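# Unlock and fold the card table's last upright leg

## Task

Release the lock on the one card table leg that still stands upright and fold that leg down until it lies flat like the other three legs. It must stay folded by itself, because a leg that is flat only while the robot holds it does not count. Then open the grippers and pull both arms away from the table.

## Robot and tools

Robot: two six-joint Doosan arms, left_arm and right_arm, each ending in a Robotiq two-finger gripper. The left_arm base sits near (-0.052, +0.604, 0) m and the right_arm base near (+0.043, -0.611, 0) m. The names do not refer to sides of any camera image. Cameras: cam_high and cam_low (672x504 pixels), cam_left_wrist and cam_right_wrist (504x504).

Scene frame: the origin is on the table top midway between the arms, +z is up, +x points out over the table, and left_arm is on the +y side. Gripper frame: +z runs along the fingers away from the wrist, the pads close along y, and a flat block on the wrist sticks out about 9 cm toward +x and turns with the hand. The reported end_effector_position is the point between the pads when closed. Closed fingertips reach about 19 mm past it, open ones about 6 mm. While closing, the tips also move about 13 mm farther out, so leave that gap above any surface.

execute_actions: takes "actions", a list holding at most one item, plus an optional "pictures" boolean. An empty list sends nothing and just reports the state. An item with "rows" (1 to 15 rows) and "steps" (at most 15, default 15, each 1/30 s) runs one row per step and repeats the last row if rows run out. An item with only "steps" (up to 300) is a wait, counted from the previous result, so thinking time is part of it. A refused call does nothing.

Row layout: one flat list of 18 numbers, all in [-1, 1], covering both arms even if one stays still. Numbers 1-9 are left_arm: dx, dy, dz, rx, ry, rz, then gripper position, force_limit, speed. Numbers 10-18 are the same for right_arm. The first six of each arm are an offset, not a pose: they are measured in that gripper's own axes from its pose in the most recent result that showed it (if no such result exists yet in the scene, or for a second or later call in the same reply, from where the hand is when the action starts). Every row is measured from that same reference, not stacked on the prior row. Scale: 1.0 equals 0.6 m for dx, dy, dz and 180 degrees for rotation; rx, ry, rz form one rotation vector. All zeros drive the hand back to the reference pose, which is not the same as holding still. Per step, the command is clipped to 70 mm and 16 degrees from the measured pose; after an action the arm only finishes its last clipped pose, so check the result and send the remainder.

Gripper numbers are absolute settings. position: +1 fully open (85 mm), about -0.8 pads touch, -1 closes until blocked. force_limit: -1 about 20 N, 0 about 128 N, +1 about 235 N per pad. speed: -1 about 20 mm/s, 0 about 85, +1 about 150; faster closes squeeze a bit harder. To leave a gripper unchanged, resend its previous three numbers (a 0 is a real command). New force or speed only applies after the position number changes by 0.01 or more. To grip, send -1, keep sending it, and look for object_status 2.

move: "target" is one 18-number row with the same offset convention and gripper numbers (sent at the start); "speed" is m/s from 0.002 to 0.5, default 0.25, with turning capped at twice that in rad/s. Each hand follows a straight path; both paths finish together within 0.5 to 10 s, and paths ignore obstacles and the other arm. Hands lag and may overshoot speed near full reach. The "move:" line reports the ending (done, off_target, moving, held, fault), limits (paced: the sent pose was clipped; held: a check blocked steps) and each hand's distance from its target.

wait: "seconds" 0 to 10; nothing new is sent. zoom_image: "camera" plus "region" [x0, y0, x1, y1] in that camera's pixels, top-left origin, at most 504x504. read_manual: optional "section", only "licences", no motion. finished_scene: "scene" number; ends that scene for good and reports success.

Results: the state line gives each hand's position (m), quat_wxyz and velocities in the scene frame; printed positions can be off at long reach. "pose unreachable" means the clearance check altered or blocked a command for the named arm; HELD marks steps where a row was not fully sent. "Hand target" shows where the controller is now driving each hand. object_status: 0 moving, 1 blocked while opening, 2 blocked while closing (holding), 3 reached the requested position or pads met. position_measured is in counts: 3 open, ~78 is 60 mm, ~130 is 40 mm, ~180 is 20 mm, ~230 pads touching. A slipping grip recloses on its own, except after a grip at force_limit -1, where status stays 2 even if the object is gone.

Cautions: the arms are stiff, so aiming even slightly beyond a firm contact can trip a fault. Contact torque at a joint's load limit (waist and shoulder 299, elbow 140, the three wrist joints 39.6 N m) or 144 N of outside force freezes that arm for 10 s while it yields. Holding loads heats motors; a MOTOR HOT line warns before an OVER-TEMPERATURE FAULT brakes the arm. Never let the arms collide or press each other. Do not knock anything off or out of the work area; avoid drops, slips, slams and forceful pushes. Loose items may occasionally get a brief nudge. Time passes while you think. Elbow range is about ±2.792 rad; other joints ±6.283.

Each tool is called by a JSON object that holds its "name" and its "arguments", one argument or row to a line.

## Session

{"name": "execute_actions", "arguments": {
  "actions": []
}}

Scene clock: 0.00 s of 4050.00 s.
left_arm: end_effector_position=(+0.2673, +0.6681, +0.3265) position_measured=3 object_status=3 end_effector_quat_wxyz=(+0.627, -0.668, -0.308, +0.258) end_effector_velocity=(-0.000, -0.000, -0.000) end_effector_angular_velocity=(-0.001, +0.001, -0.001) | right_arm: end_effector_position=(+0.6653, -0.5607, +0.2184) position_measured=3 object_status=3 end_effector_quat_wxyz=(-0.047, -0.482, +0.558, +0.673) end_effector_velocity=(+0.001, +0.000, -0.001) end_effector_angular_velocity=(-0.000, +0.001, +0.002)
Joint positions: left_arm=[-0.46   0.268  2.1    0.537  2.183  1.896] | right_arm=[-0.23   0.747  1.529  0.707  2.197 -1.694]
Joint velocities: left_arm=[-0.001 -0.     0.001 -0.001 -0.001  0.   ] | right_arm=[ 0.001  0.002 -0.001 -0.001  0.     0.   ]
Hand target (left_arm): +0.267, +0.668, +0.327; +0.627, -0.668, -0.308, +0.258
Hand target (right_arm): +0.665, -0.561, +0.218; -0.047, -0.482, +0.558, +0.673

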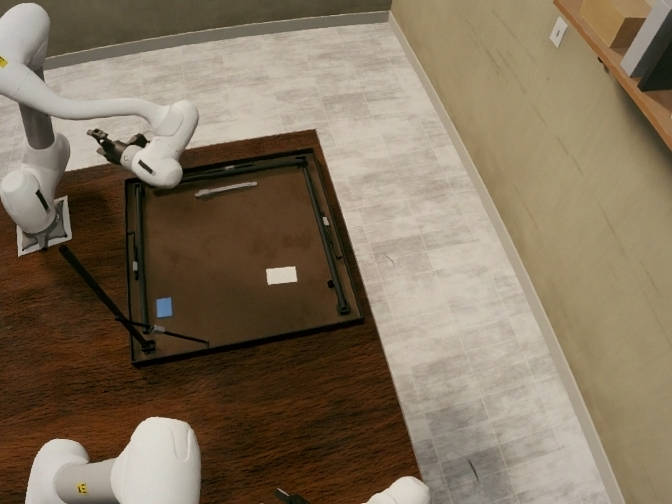

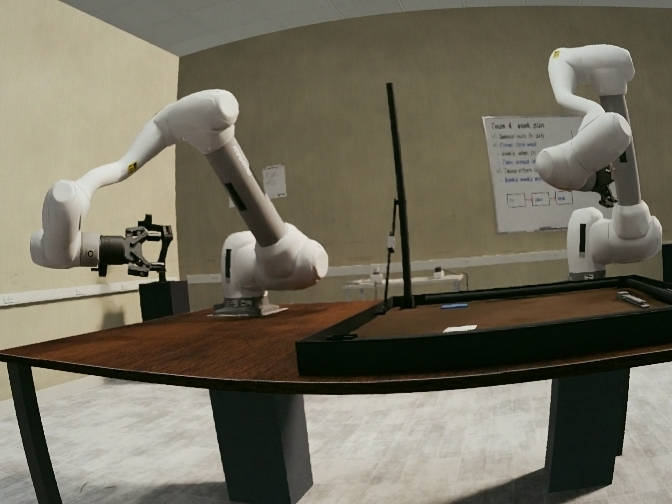

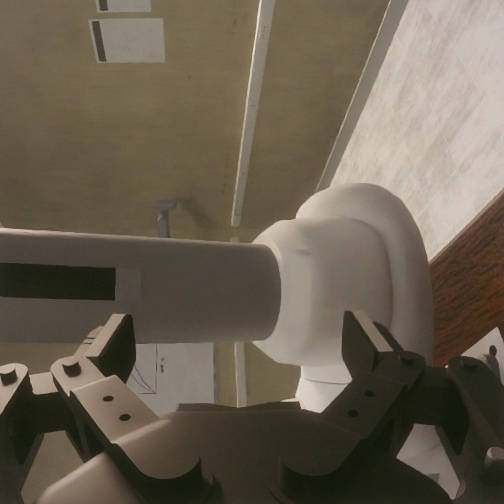

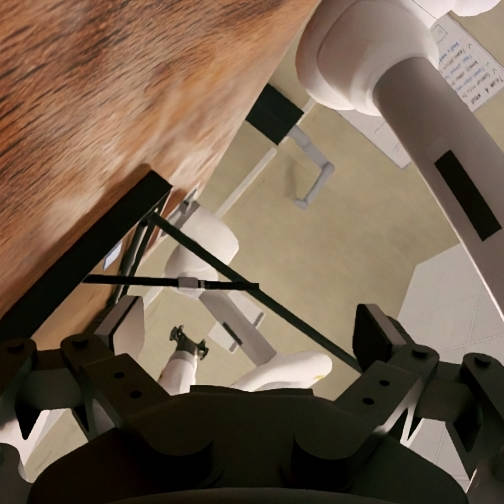

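{"name": "zoom_image", "arguments": {
  "camera": "cam_high",
  "region": [40, 140, 380, 380]
}}

{"name": "zoom_image", "arguments": {
  "camera": "cam_right_wrist",
  "region": [60, 180, 300, 340]
}}

{"name": "zoom_image", "arguments": {
  "camera": "cam_low",
  "region": [320, 170, 480, 350]
}}

Region (40, 140, 380, 380) of cam_high's 672x504 image, scaled by 1.482, with more detail than that image has; it fills the top 356 rows of this view, and the rest is white.

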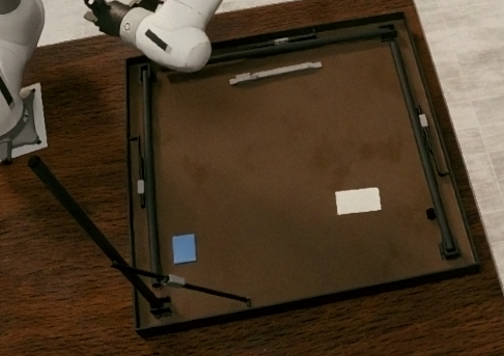

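Region (60, 180, 300, 340) of cam_right_wrist's 504x504 image, scaled by 2.100, with more detail than that image has.

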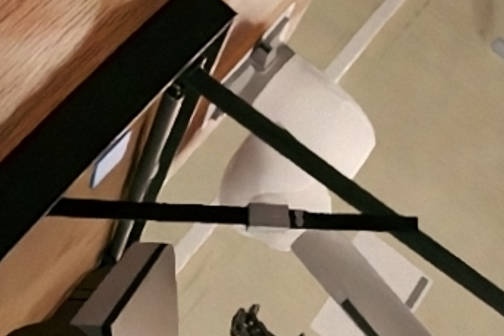

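Region (320, 170, 480, 350) of cam_low's 672x504 image, scaled by 2.800, with more detail than that image has.

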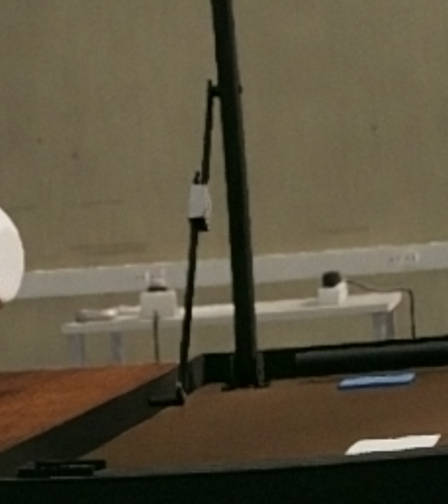

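{"name": "move", "arguments": {
  "target": [0,0,0,0,0,0,1,0,0, 0.008,-0.017,0.728,0.149,-0.199,0.0215,1,0,0]
}}

{"name": "move", "arguments": {
  "target": [0,0,0,0,0,0,1,0,0, 0,0,0,0,0,0.5,1,0,0],
  "speed": 0.5
}}

Scene clock: 25.60 s of 4050.00 s.
left_arm: end_effector_position=(+0.2673, +0.6681, +0.3265) position_measured=3 object_status=3 end_effector_quat_wxyz=(+0.627, -0.668, -0.308, +0.258) end_effector_velocity=(+0.000, +0.000, -0.000) end_effector_angular_velocity=(-0.001, -0.001, -0.001) | right_arm: end_effector_position=(+0.3606, -0.2519, +0.1687) position_measured=3 object_status=3 end_effector_quat_wxyz=(+0.214, -0.233, +0.700, +0.640) end_effector_velocity=(+0.001, -0.001, +0.001) end_effector_angular_velocity=(+0.000, -0.001, -0.004)
Joint positions: left_arm=[-0.46   0.268  2.1    0.537  2.183  1.896] | right_arm=[ 0.085  0.323  2.595  1.634  1.465 -1.99 ]
Joint velocities: left_arm=[-0.    -0.    -0.     0.    -0.002  0.   ] | right_arm=[-0.002 -0.002  0.001  0.002 -0.    -0.   ]
Hand target (left_arm): +0.267, +0.668, +0.327; +0.627, -0.668, -0.308, +0.258
Hand target (right_arm): +0.360, -0.252, +0.169; +0.214, -0.233, +0.700, +0.640
Off the commanded pose (left_arm): 0.000 m, 0 deg.
Off the commanded pose (right_arm): 0.001 m, 0 deg.
After step 90, 20.43 s passed at rest.
move: done

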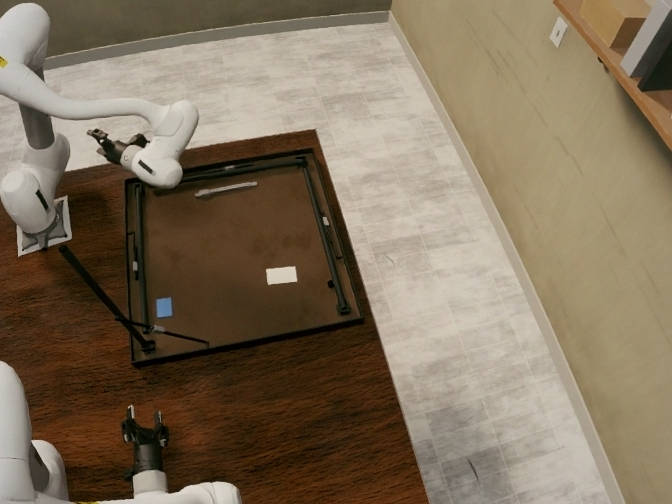

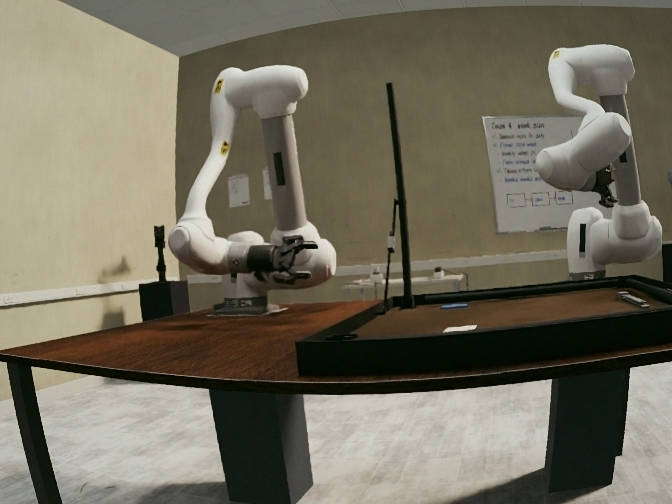

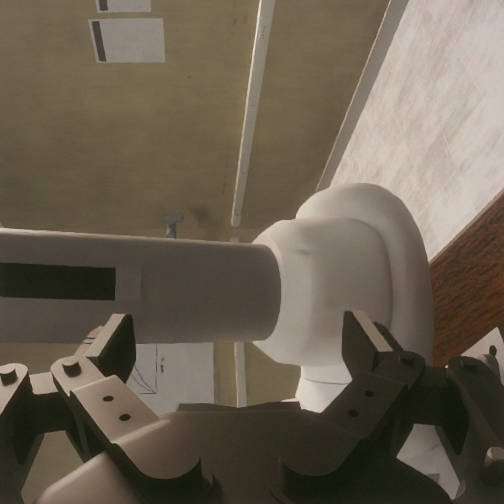

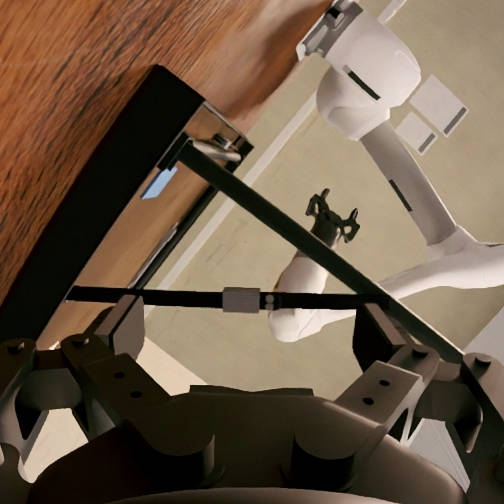

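Scene clock: 27.63 s of 4050.00 s.
left_arm: end_effector_position=(+0.2673, +0.6681, +0.3265) position_measured=3 object_status=3 end_effector_quat_wxyz=(+0.627, -0.668, -0.308, +0.258) end_effector_velocity=(-0.000, -0.000, -0.000) end_effector_angular_velocity=(-0.002, +0.001, +0.000) | right_arm: end_effector_position=(+0.3606, -0.2520, +0.1687) position_measured=3 object_status=3 end_effector_quat_wxyz=(-0.301, +0.331, +0.660, +0.604) end_effector_velocity=(+0.002, -0.000, +0.001) end_effector_angular_velocity=(-0.001, -0.003, -0.001)
Joint positions: left_arm=[-0.46   0.268  2.1    0.537  2.183  1.896] | right_arm=[ 0.085  0.323  2.595  1.634  1.465 -0.419]
Joint velocities: left_arm=[-0.    -0.     0.001 -0.001 -0.     0.001] | right_arm=[-0.001 -0.002 -0.002  0.    -0.001  0.001]
Hand target (left_arm): +0.267, +0.668, +0.327; +0.627, -0.668, -0.308, +0.258
Hand target (right_arm): +0.361, -0.252, +0.169; -0.301, +0.331, +0.660, +0.604
Off the commanded pose (left_arm): 0.000 m, 0 deg.
Off the commanded pose (right_arm): 0.000 m, 0 deg.
move: done

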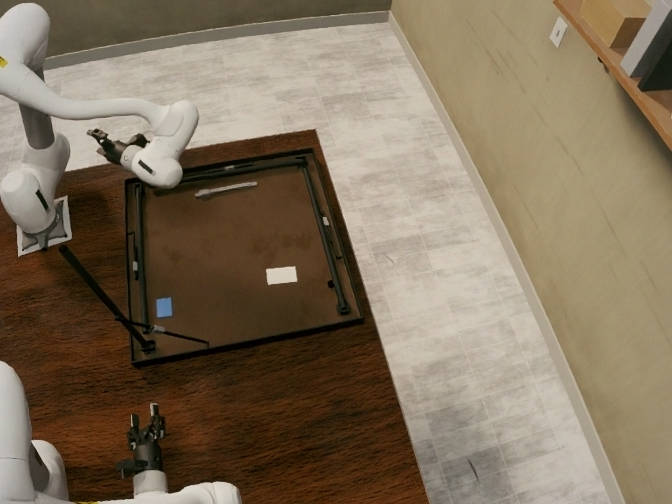

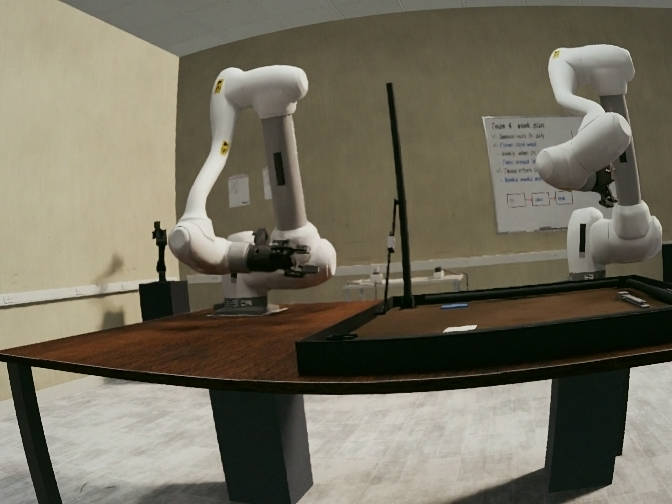

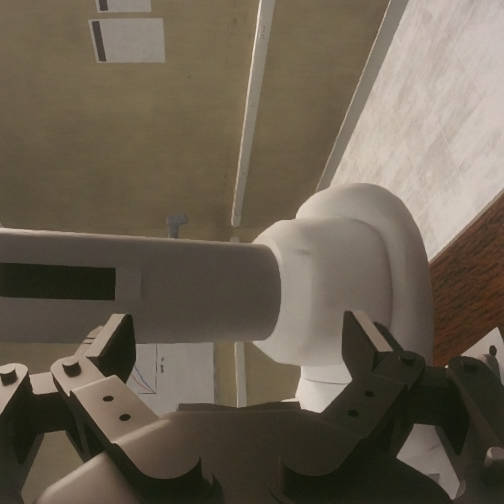

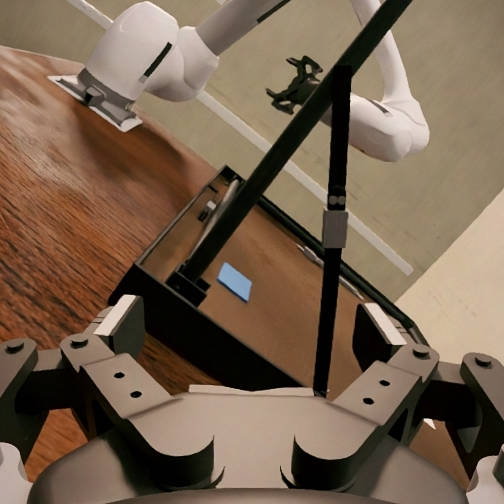

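{"name": "move", "arguments": {
  "target": [0,0,0,0,0,0,1,0,0, 0,0.135,0.2,0,0,0,1,0,0]
}}

Scene clock: 35.37 s of 4050.00 s.
left_arm: end_effector_position=(+0.2673, +0.6681, +0.3265) position_measured=3 object_status=3 end_effector_quat_wxyz=(+0.627, -0.668, -0.308, +0.258) end_effector_velocity=(-0.000, +0.000, -0.000) end_effector_angular_velocity=(-0.001, +0.000, -0.000) | right_arm: end_effector_position=(+0.4256, -0.1285, +0.2065) position_measured=3 object_status=3 end_effector_quat_wxyz=(-0.301, +0.331, +0.660, +0.604) end_effector_velocity=(-0.000, +0.000, +0.000) end_effector_angular_velocity=(+0.000, -0.001, +0.001)
Joint positions: left_arm=[-0.46   0.268  2.1    0.537  2.183  1.896] | right_arm=[ 0.371  0.314  2.402  1.876  1.338 -0.236]
Joint velocities: left_arm=[ 0.     0.     0.     0.    -0.001  0.001] | right_arm=[ 0.    -0.    -0.    -0.001  0.    -0.   ]
Hand target (left_arm): +0.267, +0.668, +0.327; +0.627, -0.668, -0.308, +0.258
Hand target (right_arm): +0.426, -0.128, +0.206; -0.301, +0.331, +0.660, +0.604
Off the commanded pose (left_arm): 0.000 m, 0 deg.
Off the commanded pose (right_arm): 0.000 m, 0 deg.
After step 90, 3.77 s passed at rest.
move: done

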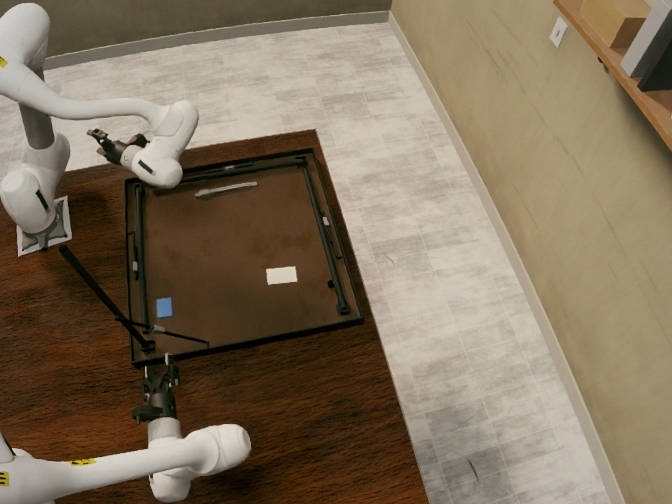

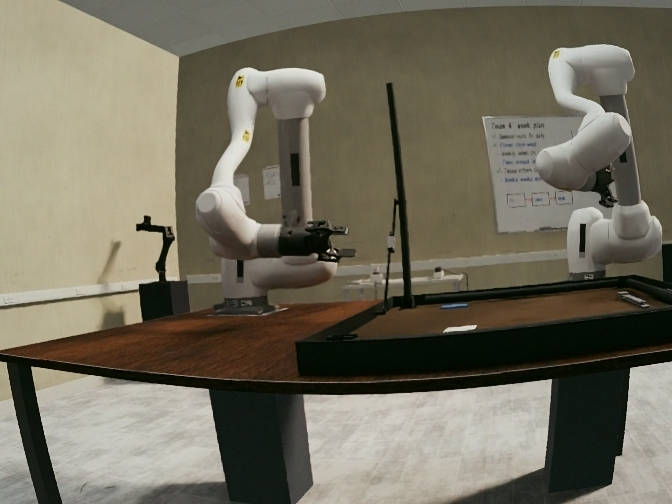

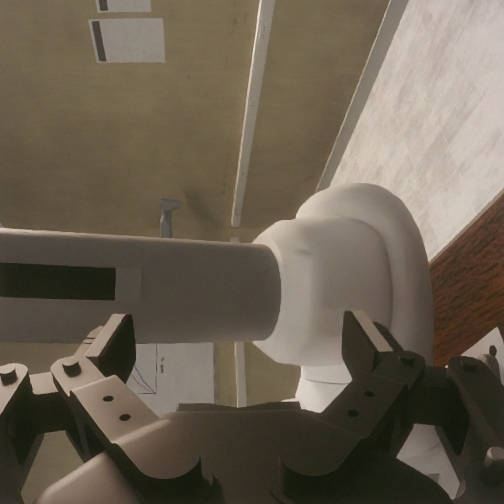

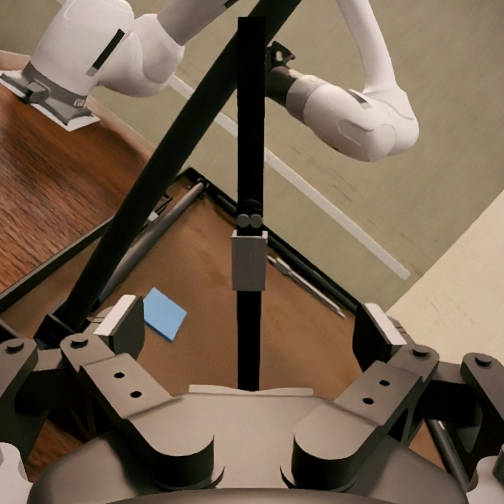

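{"name": "move", "arguments": {
  "target": [0,0,0,0,0,0,1,0,0, 0,0,0.09,0,0,0,1,0,0],
  "speed": 0.1
}}

Scene clock: 40.73 s of 4050.00 s.
left_arm: end_effector_position=(+0.2673, +0.6681, +0.3265) position_measured=3 object_status=3 end_effector_quat_wxyz=(+0.627, -0.668, -0.308, +0.258) end_effector_velocity=(+0.000, +0.001, +0.001) end_effector_angular_velocity=(+0.001, +0.001, -0.001) | right_arm: end_effector_position=(+0.4257, -0.0748, +0.2017) position_measured=3 object_status=3 end_effector_quat_wxyz=(-0.301, +0.331, +0.660, +0.604) end_effector_velocity=(-0.001, -0.000, +0.000) end_effector_angular_velocity=(-0.000, -0.001, +0.001)
Joint positions: left_arm=[-0.46   0.268  2.1    0.537  2.183  1.896] | right_arm=[ 0.483  0.35   2.356  1.979  1.29  -0.243]
Joint velocities: left_arm=[ 0.001 -0.     0.     0.003  0.001  0.001] | right_arm=[ 0.    -0.001  0.001 -0.001  0.    -0.   ]
Hand target (left_arm): +0.267, +0.668, +0.327; +0.627, -0.668, -0.308, +0.258
Hand target (right_arm): +0.426, -0.075, +0.202; -0.301, +0.331, +0.660, +0.604
Off the commanded pose (left_arm): 0.000 m, 0 deg.
Off the commanded pose (right_arm): 0.000 m, 0 deg.
After step 90, 1.53 s passed at rest.
move: done

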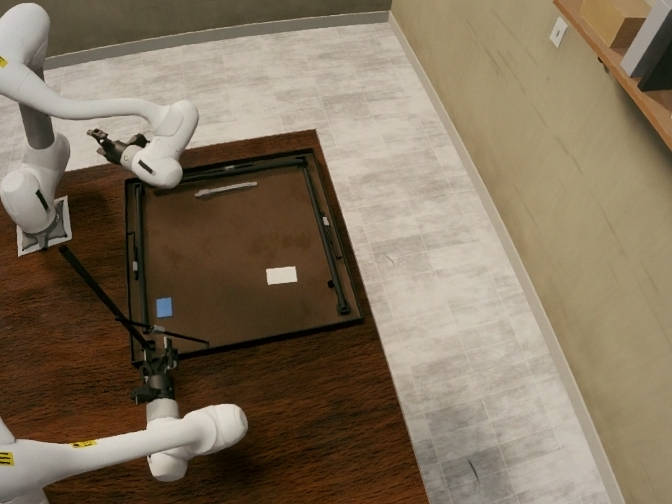

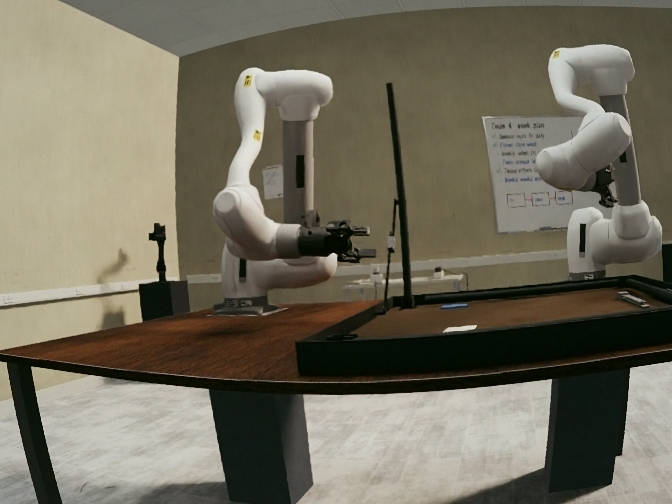

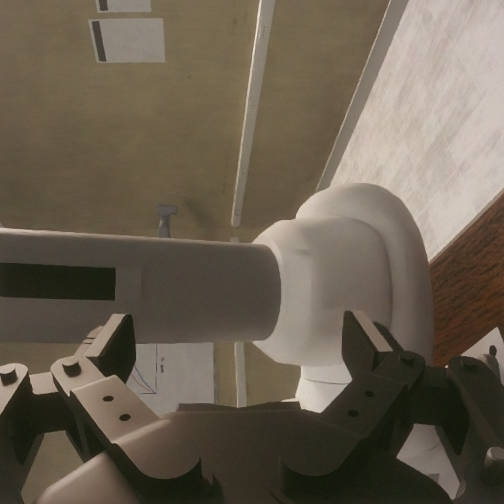

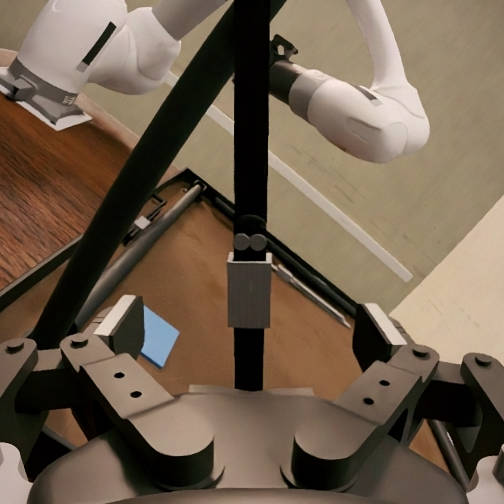

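{"name": "move", "arguments": {
  "target": [0,0,0,0,0,0,1,0,0, 0,0,0.075,0,0,0,1,0,0],
  "speed": 0.08
}}

Scene clock: 45.83 s of 4050.00 s.
left_arm: end_effector_position=(+0.2673, +0.6681, +0.3265) position_measured=3 object_status=3 end_effector_quat_wxyz=(+0.627, -0.668, -0.308, +0.258) end_effector_velocity=(-0.000, -0.001, -0.000) end_effector_angular_velocity=(-0.001, -0.000, +0.001) | right_arm: end_effector_position=(+0.4258, -0.0300, +0.1977) position_measured=3 object_status=3 end_effector_quat_wxyz=(-0.301, +0.331, +0.660, +0.604) end_effector_velocity=(+0.001, -0.001, +0.000) end_effector_angular_velocity=(+0.000, -0.000, -0.002)
Joint positions: left_arm=[-0.46   0.268  2.1    0.537  2.183  1.896] | right_arm=[ 0.567  0.382  2.31   2.056  1.252 -0.247]
Joint velocities: left_arm=[-0.001 -0.    -0.001 -0.002  0.    -0.   ] | right_arm=[-0.001 -0.001  0.001  0.001 -0.    -0.   ]
Hand target (left_arm): +0.267, +0.668, +0.327; +0.627, -0.668, -0.308, +0.258
Hand target (right_arm): +0.426, -0.030, +0.198; -0.301, +0.331, +0.660, +0.604
Off the commanded pose (left_arm): 0.000 m, 0 deg.
Off the commanded pose (right_arm): 0.000 m, 0 deg.
After step 90, 1.27 s passed at rest.
move: done

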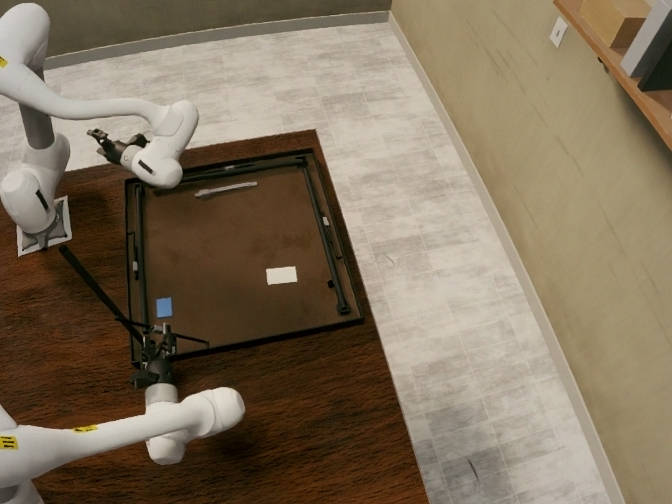

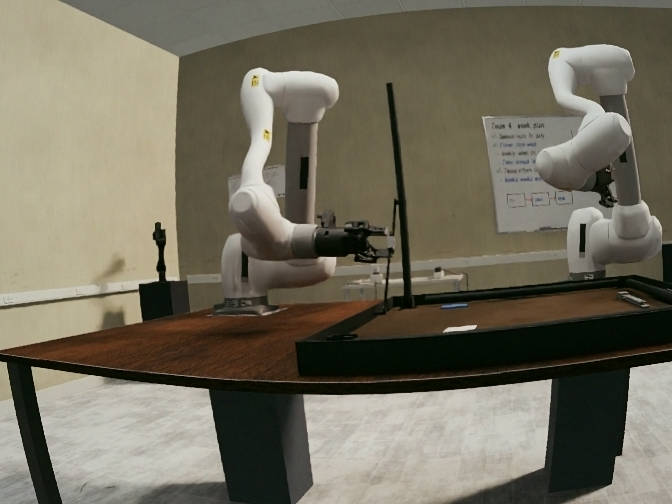

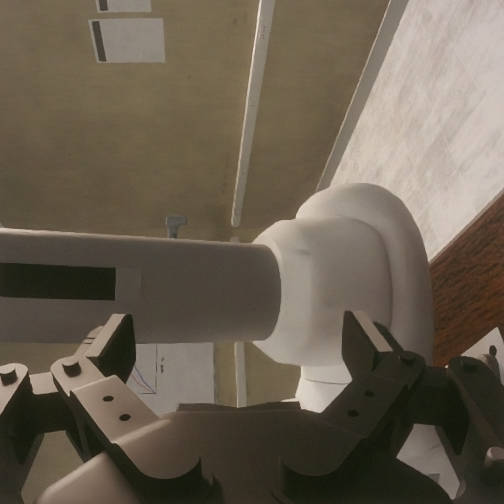

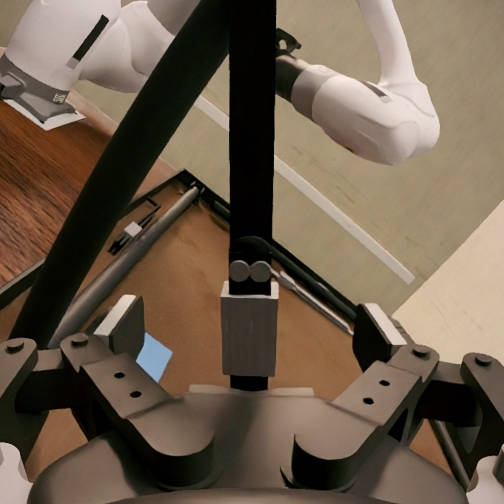

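{"name": "move", "arguments": {
  "target": [0,0,0,0,0,0,1,0,0, 0,0,0.01,0,0,0,-1,-0.5,0],
  "speed": 0.05
}}

{"name": "move", "arguments": {
  "target": [0,0,0,0,0,0,1,0,0, -0.05,0,0,0,0,0,-1,-0.5,0],
  "speed": 0.03
}}

Scene clock: 52.00 s of 4050.00 s.
left_arm: end_effector_position=(+0.2673, +0.6681, +0.3265) position_measured=3 object_status=3 end_effector_quat_wxyz=(+0.627, -0.668, -0.308, +0.258) end_effector_velocity=(-0.000, -0.000, -0.000) end_effector_angular_velocity=(-0.000, -0.000, -0.001) | right_arm: end_effector_position=(+0.4259, -0.0240, +0.1972) position_measured=177 object_status=0 end_effector_quat_wxyz=(-0.301, +0.331, +0.660, +0.604) end_effector_velocity=(+0.001, +0.000, -0.001) end_effector_angular_velocity=(+0.000, +0.002, -0.001)
Joint positions: left_arm=[-0.46   0.268  2.1    0.537  2.183  1.896] | right_arm=[ 0.577  0.386  2.303  2.066  1.247 -0.248]
Joint velocities: left_arm=[-0.001  0.     0.001 -0.    -0.001 -0.   ] | right_arm=[-0.     0.002 -0.001  0.001  0.001  0.001]
Hand target (left_arm): +0.267, +0.668, +0.327; +0.627, -0.668, -0.308, +0.258
Hand target (right_arm): +0.426, -0.024, +0.197; -0.301, +0.331, +0.660, +0.604
Off the commanded pose (left_arm): 0.000 m, 0 deg.
Off the commanded pose (right_arm): 0.000 m, 0 deg.
After step 90, 2.13 s passed at rest.
move: done

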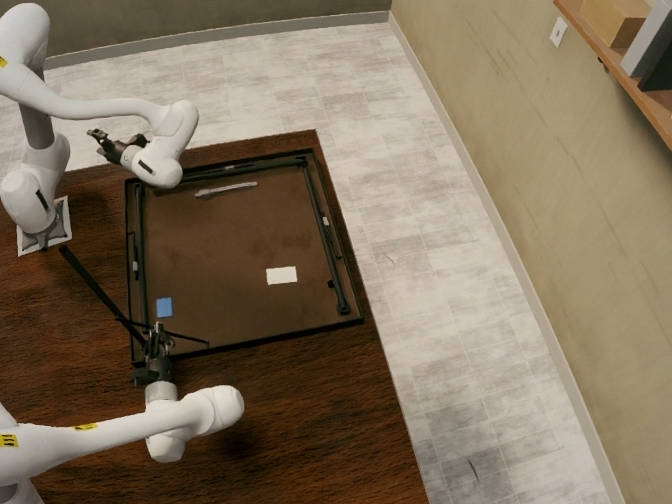

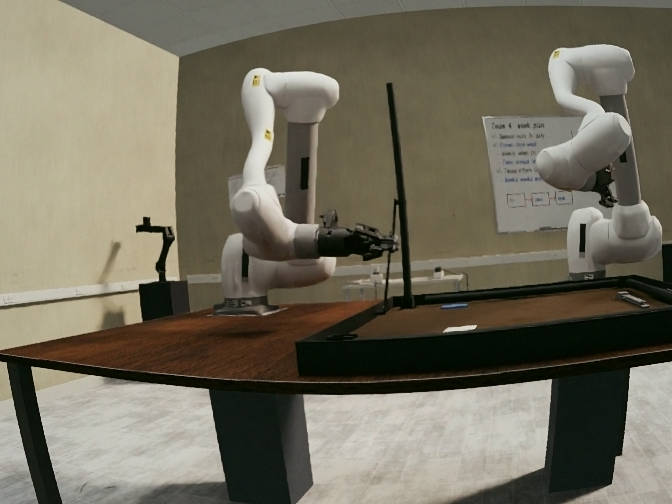

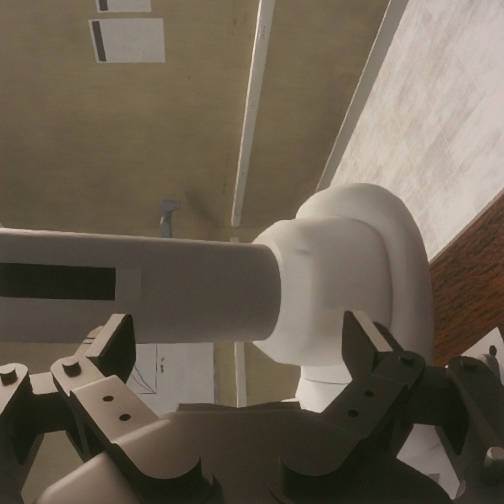

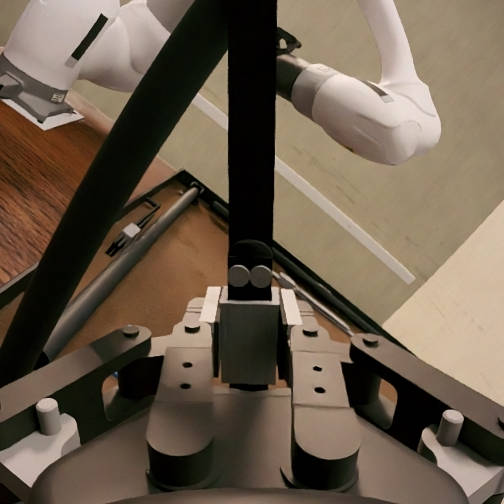

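Scene clock: 53.23 s of 4050.00 s.
left_arm: end_effector_position=(+0.2673, +0.6681, +0.3265) position_measured=3 object_status=3 end_effector_quat_wxyz=(+0.627, -0.668, -0.308, +0.258) end_effector_velocity=(+0.000, +0.000, -0.000) end_effector_angular_velocity=(+0.001, -0.002, -0.001) | right_arm: end_effector_position=(+0.4439, -0.0261, +0.1733) position_measured=177 object_status=2 end_effector_quat_wxyz=(-0.301, +0.331, +0.660, +0.604) end_effector_velocity=(-0.001, -0.000, +0.000) end_effector_angular_velocity=(+0.000, +0.000, -0.000)
Joint positions: left_arm=[-0.46   0.268  2.1    0.537  2.183  1.896] | right_arm=[ 0.554  0.445  2.284  2.054  1.274 -0.279]
Joint velocities: left_arm=[ 0.     0.    -0.     0.001 -0.001 -0.001] | right_arm=[ 0.    -0.001  0.001  0.001  0.    -0.   ]
Hand target (left_arm): +0.267, +0.668, +0.327; +0.627, -0.668, -0.308, +0.258
Hand target (right_arm): +0.444, -0.026, +0.173; -0.301, +0.331, +0.660, +0.604
Off the commanded pose (left_arm): 0.000 m, 0 deg.
Off the commanded pose (right_arm): 0.000 m, 0 deg.
move: done

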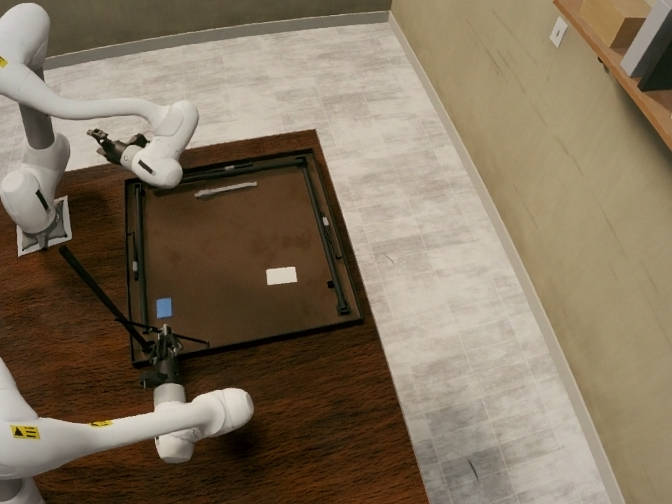

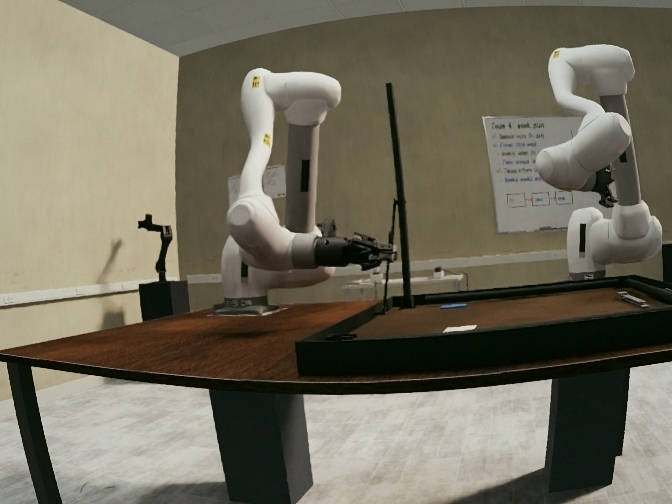

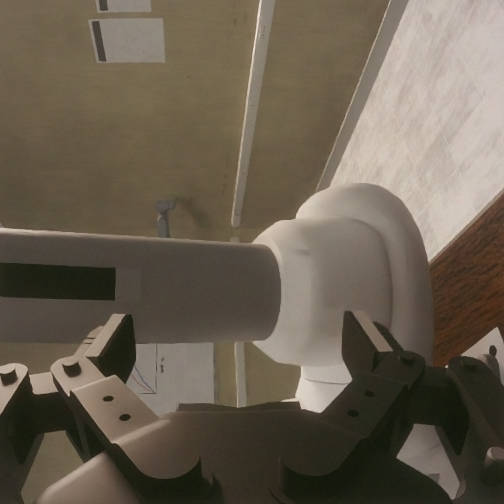

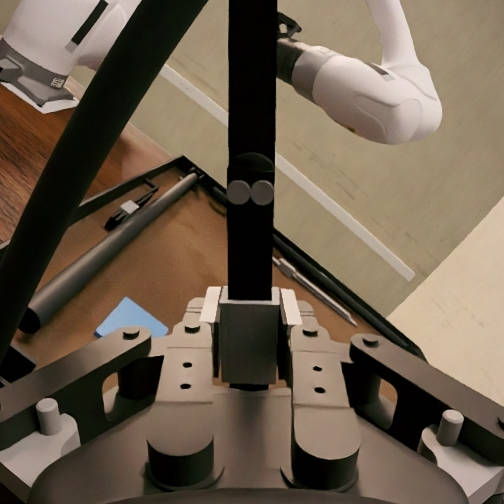

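{"name": "move", "arguments": {
  "target": [0,0,0,0,0,0,1,0,0, -0.035,0,0.006,0,0,0,-1,-0.5,0],
  "speed": 0.03
}}

{"name": "move", "arguments": {
  "target": [0,0,0,0,0,0,1,0,0, -0.003,0.04,0.003,0,0,0.05,-1,-0.5,0],
  "speed": 0.02
}}

Scene clock: 62.97 s of 4050.00 s.
left_arm: end_effector_position=(+0.2673, +0.6681, +0.3265) position_measured=3 object_status=3 end_effector_quat_wxyz=(+0.627, -0.668, -0.308, +0.258) end_effector_velocity=(-0.000, -0.000, +0.000) end_effector_angular_velocity=(+0.000, +0.002, +0.002) | right_arm: end_effector_position=(+0.4564, -0.0241, +0.1563) position_measured=177 object_status=2 end_effector_quat_wxyz=(-0.301, +0.331, +0.660, +0.604) end_effector_velocity=(+0.000, +0.001, +0.000) end_effector_angular_velocity=(+0.001, -0.001, +0.002)
Joint positions: left_arm=[-0.46   0.268  2.1    0.537  2.183  1.896] | right_arm=[ 0.544  0.487  2.265  2.051  1.288 -0.299]
Joint velocities: left_arm=[ 0.     0.    -0.    -0.001  0.002  0.   ] | right_arm=[ 0.001  0.001 -0.002 -0.     0.001 -0.   ]
Hand target (left_arm): +0.267, +0.668, +0.327; +0.627, -0.668, -0.308, +0.258
Hand target (right_arm): +0.456, -0.024, +0.156; -0.301, +0.331, +0.660, +0.604
Off the commanded pose (left_arm): 0.000 m, 0 deg.
Off the commanded pose (right_arm): 0.000 m, 0 deg.
After step 90, 5.80 s passed at rest.
move: done

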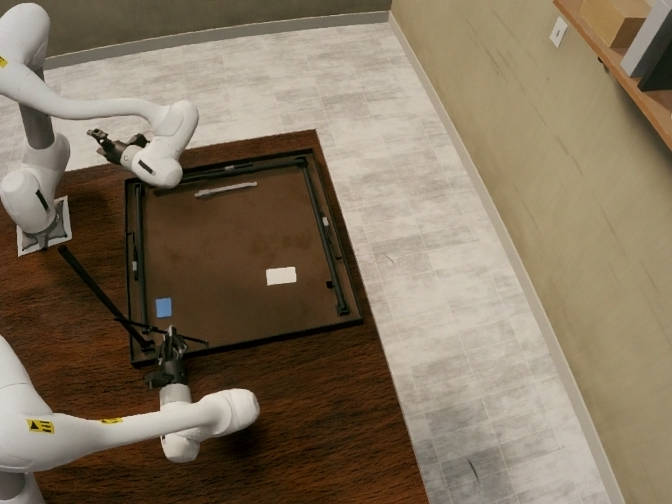

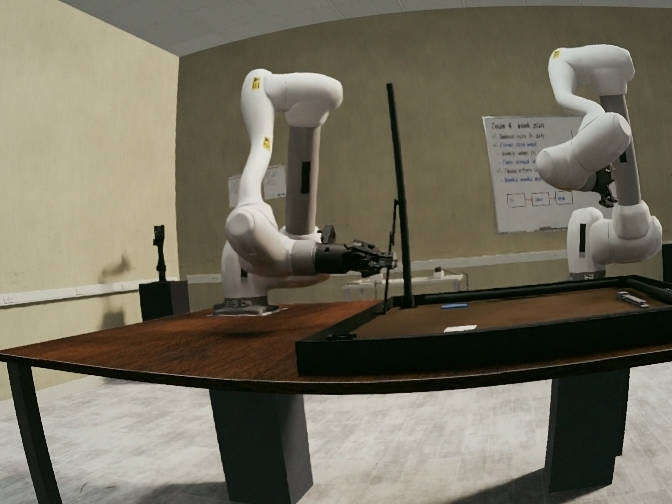

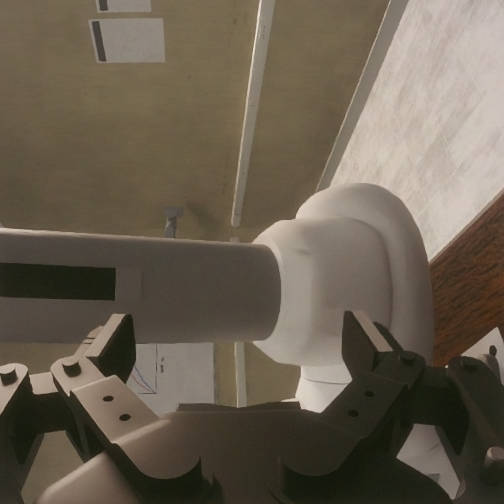

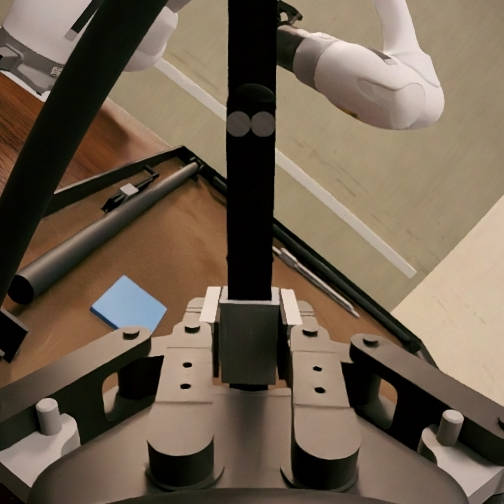

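Scene clock: 67.13 s of 4050.00 s.
left_arm: end_effector_position=(+0.2673, +0.6681, +0.3265) position_measured=3 object_status=3 end_effector_quat_wxyz=(+0.627, -0.668, -0.308, +0.258) end_effector_velocity=(+0.000, +0.000, +0.000) end_effector_angular_velocity=(-0.001, +0.001, -0.000) | right_arm: end_effector_position=(+0.4767, -0.0211, +0.1690) position_measured=177 object_status=2 end_effector_quat_wxyz=(-0.347, +0.382, +0.632, +0.578) end_effector_velocity=(+0.000, -0.000, +0.002) end_effector_angular_velocity=(+0.001, -0.003, +0.000)
Joint positions: left_arm=[-0.46   0.268  2.1    0.537  2.183  1.896] | right_arm=[ 0.529  0.479  2.229  2.024  1.273 -0.097]
Joint velocities: left_arm=[ 0.     0.    -0.     0.001  0.     0.002] | right_arm=[-0.001 -0.004 -0.    -0.001 -0.     0.   ]
Hand target (left_arm): +0.267, +0.668, +0.327; +0.627, -0.668, -0.308, +0.258
Hand target (right_arm): +0.477, -0.021, +0.169; -0.347, +0.382, +0.632, +0.578
Off the commanded pose (left_arm): 0.000 m, 0 deg.
Off the commanded pose (right_arm): 0.000 m, 0 deg.
move: done

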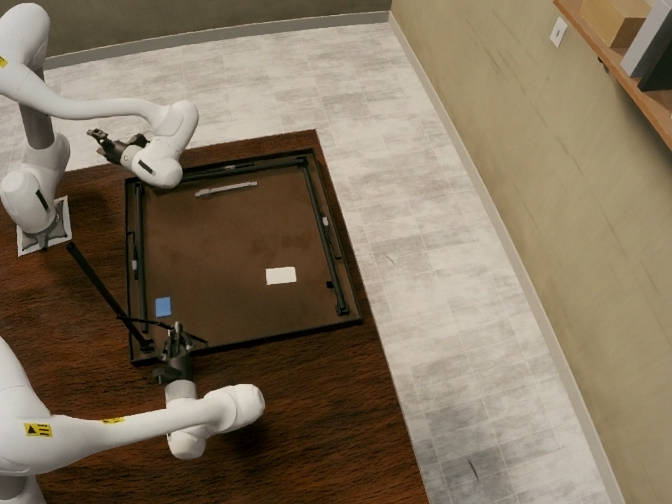

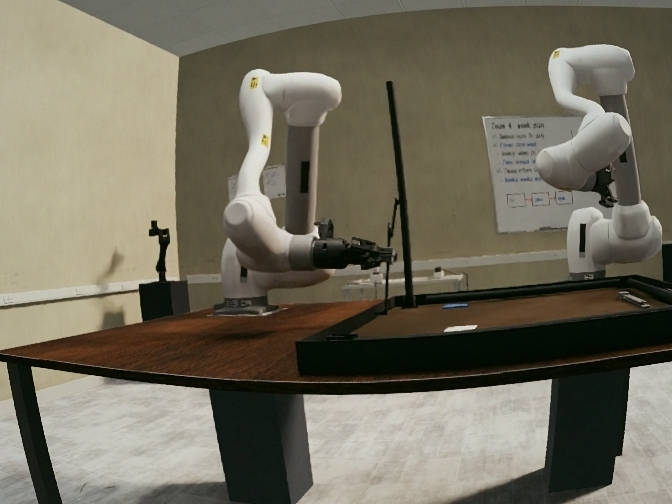

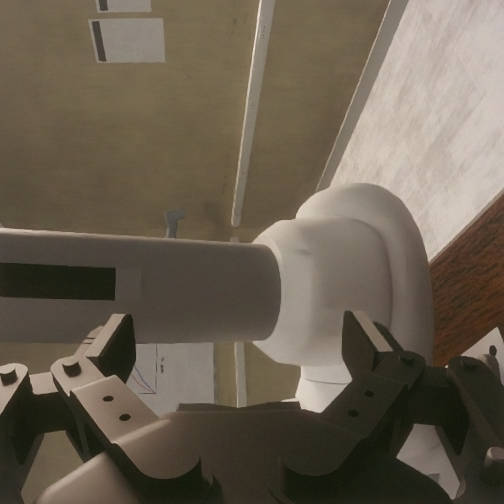

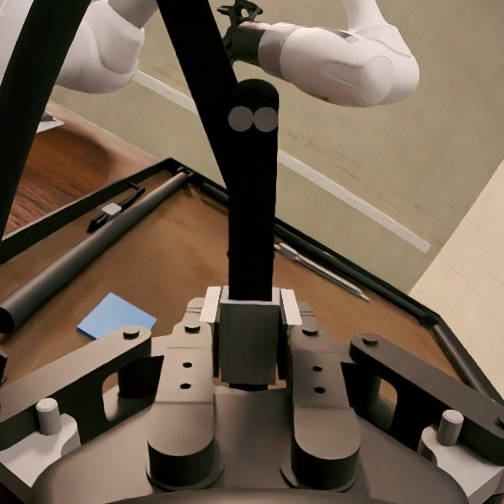

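{"name": "move", "arguments": {
  "target": [-0.882,-0.27,-0.698,-0.562,0.556,-0.192,1,0,0, 0,0,0,0,0,0,-1,-0.5,0],
  "speed": 0.3
}}

Scene clock: 91.10 s of 4050.00 s.
left_arm: end_effector_position=(+0.2014, -0.0002, +0.5003) position_measured=3 object_status=3 end_effector_quat_wxyz=(+0.001, +0.707, +0.000, +0.708) end_effector_velocity=(+0.002, +0.001, -0.000) end_effector_angular_velocity=(+0.001, -0.002, +0.002) | right_arm: end_effector_position=(+0.4767, -0.0212, +0.1690) position_measured=177 object_status=2 end_effector_quat_wxyz=(-0.347, +0.382, +0.632, +0.578) end_effector_velocity=(+0.001, +0.000, -0.001) end_effector_angular_velocity=(-0.000, +0.001, -0.000)
Joint positions: left_arm=[-1.847  0.181  1.879  1.51   1.687  1.076] | right_arm=[ 0.529  0.479  2.229  2.024  1.273 -0.097]
Joint velocities: left_arm=[ 0.002  0.     0.001  0.001  0.001 -0.   ] | right_arm=[ 0.     0.002 -0.001  0.    -0.    -0.   ]
Hand target (left_arm): +0.201, -0.000, +0.500; +0.001, +0.707, +0.001, +0.708
Hand target (right_arm): +0.477, -0.021, +0.169; -0.347, +0.382, +0.632, +0.578
Off the commanded pose (left_arm): 0.001 m, 0 deg.
Off the commanded pose (right_arm): 0.000 m, 0 deg.
After step 90, 16.33 s passed at rest.
move: done

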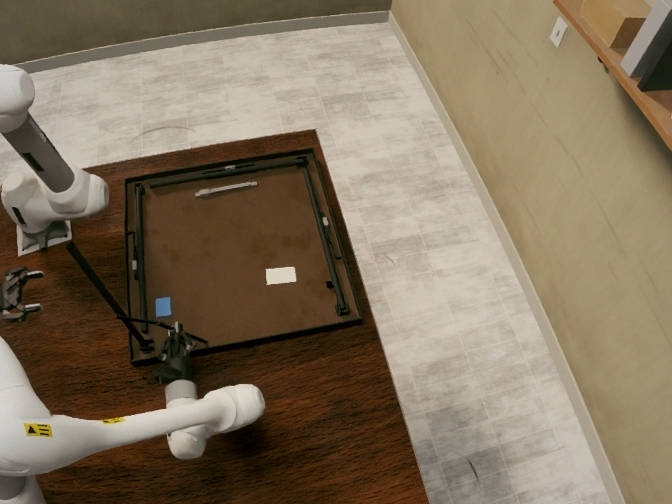

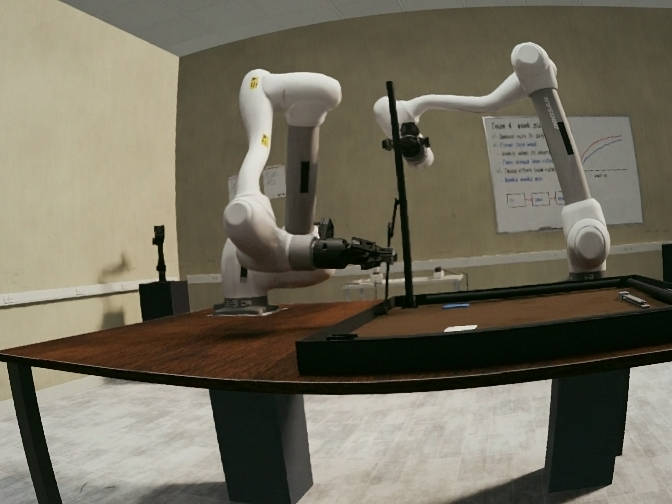

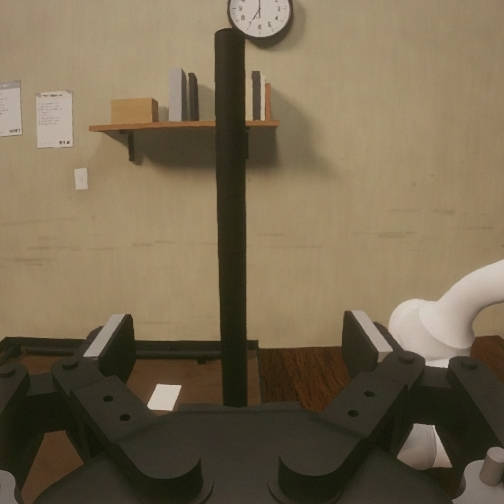

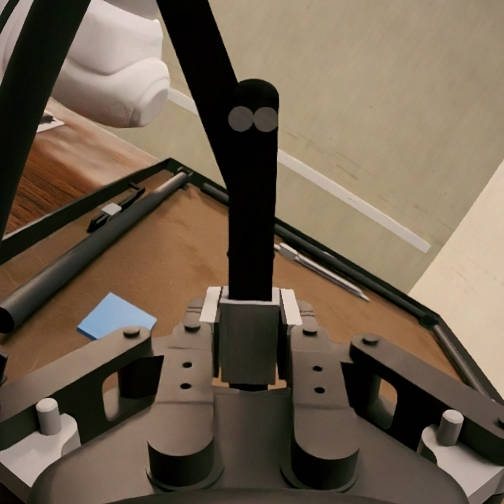

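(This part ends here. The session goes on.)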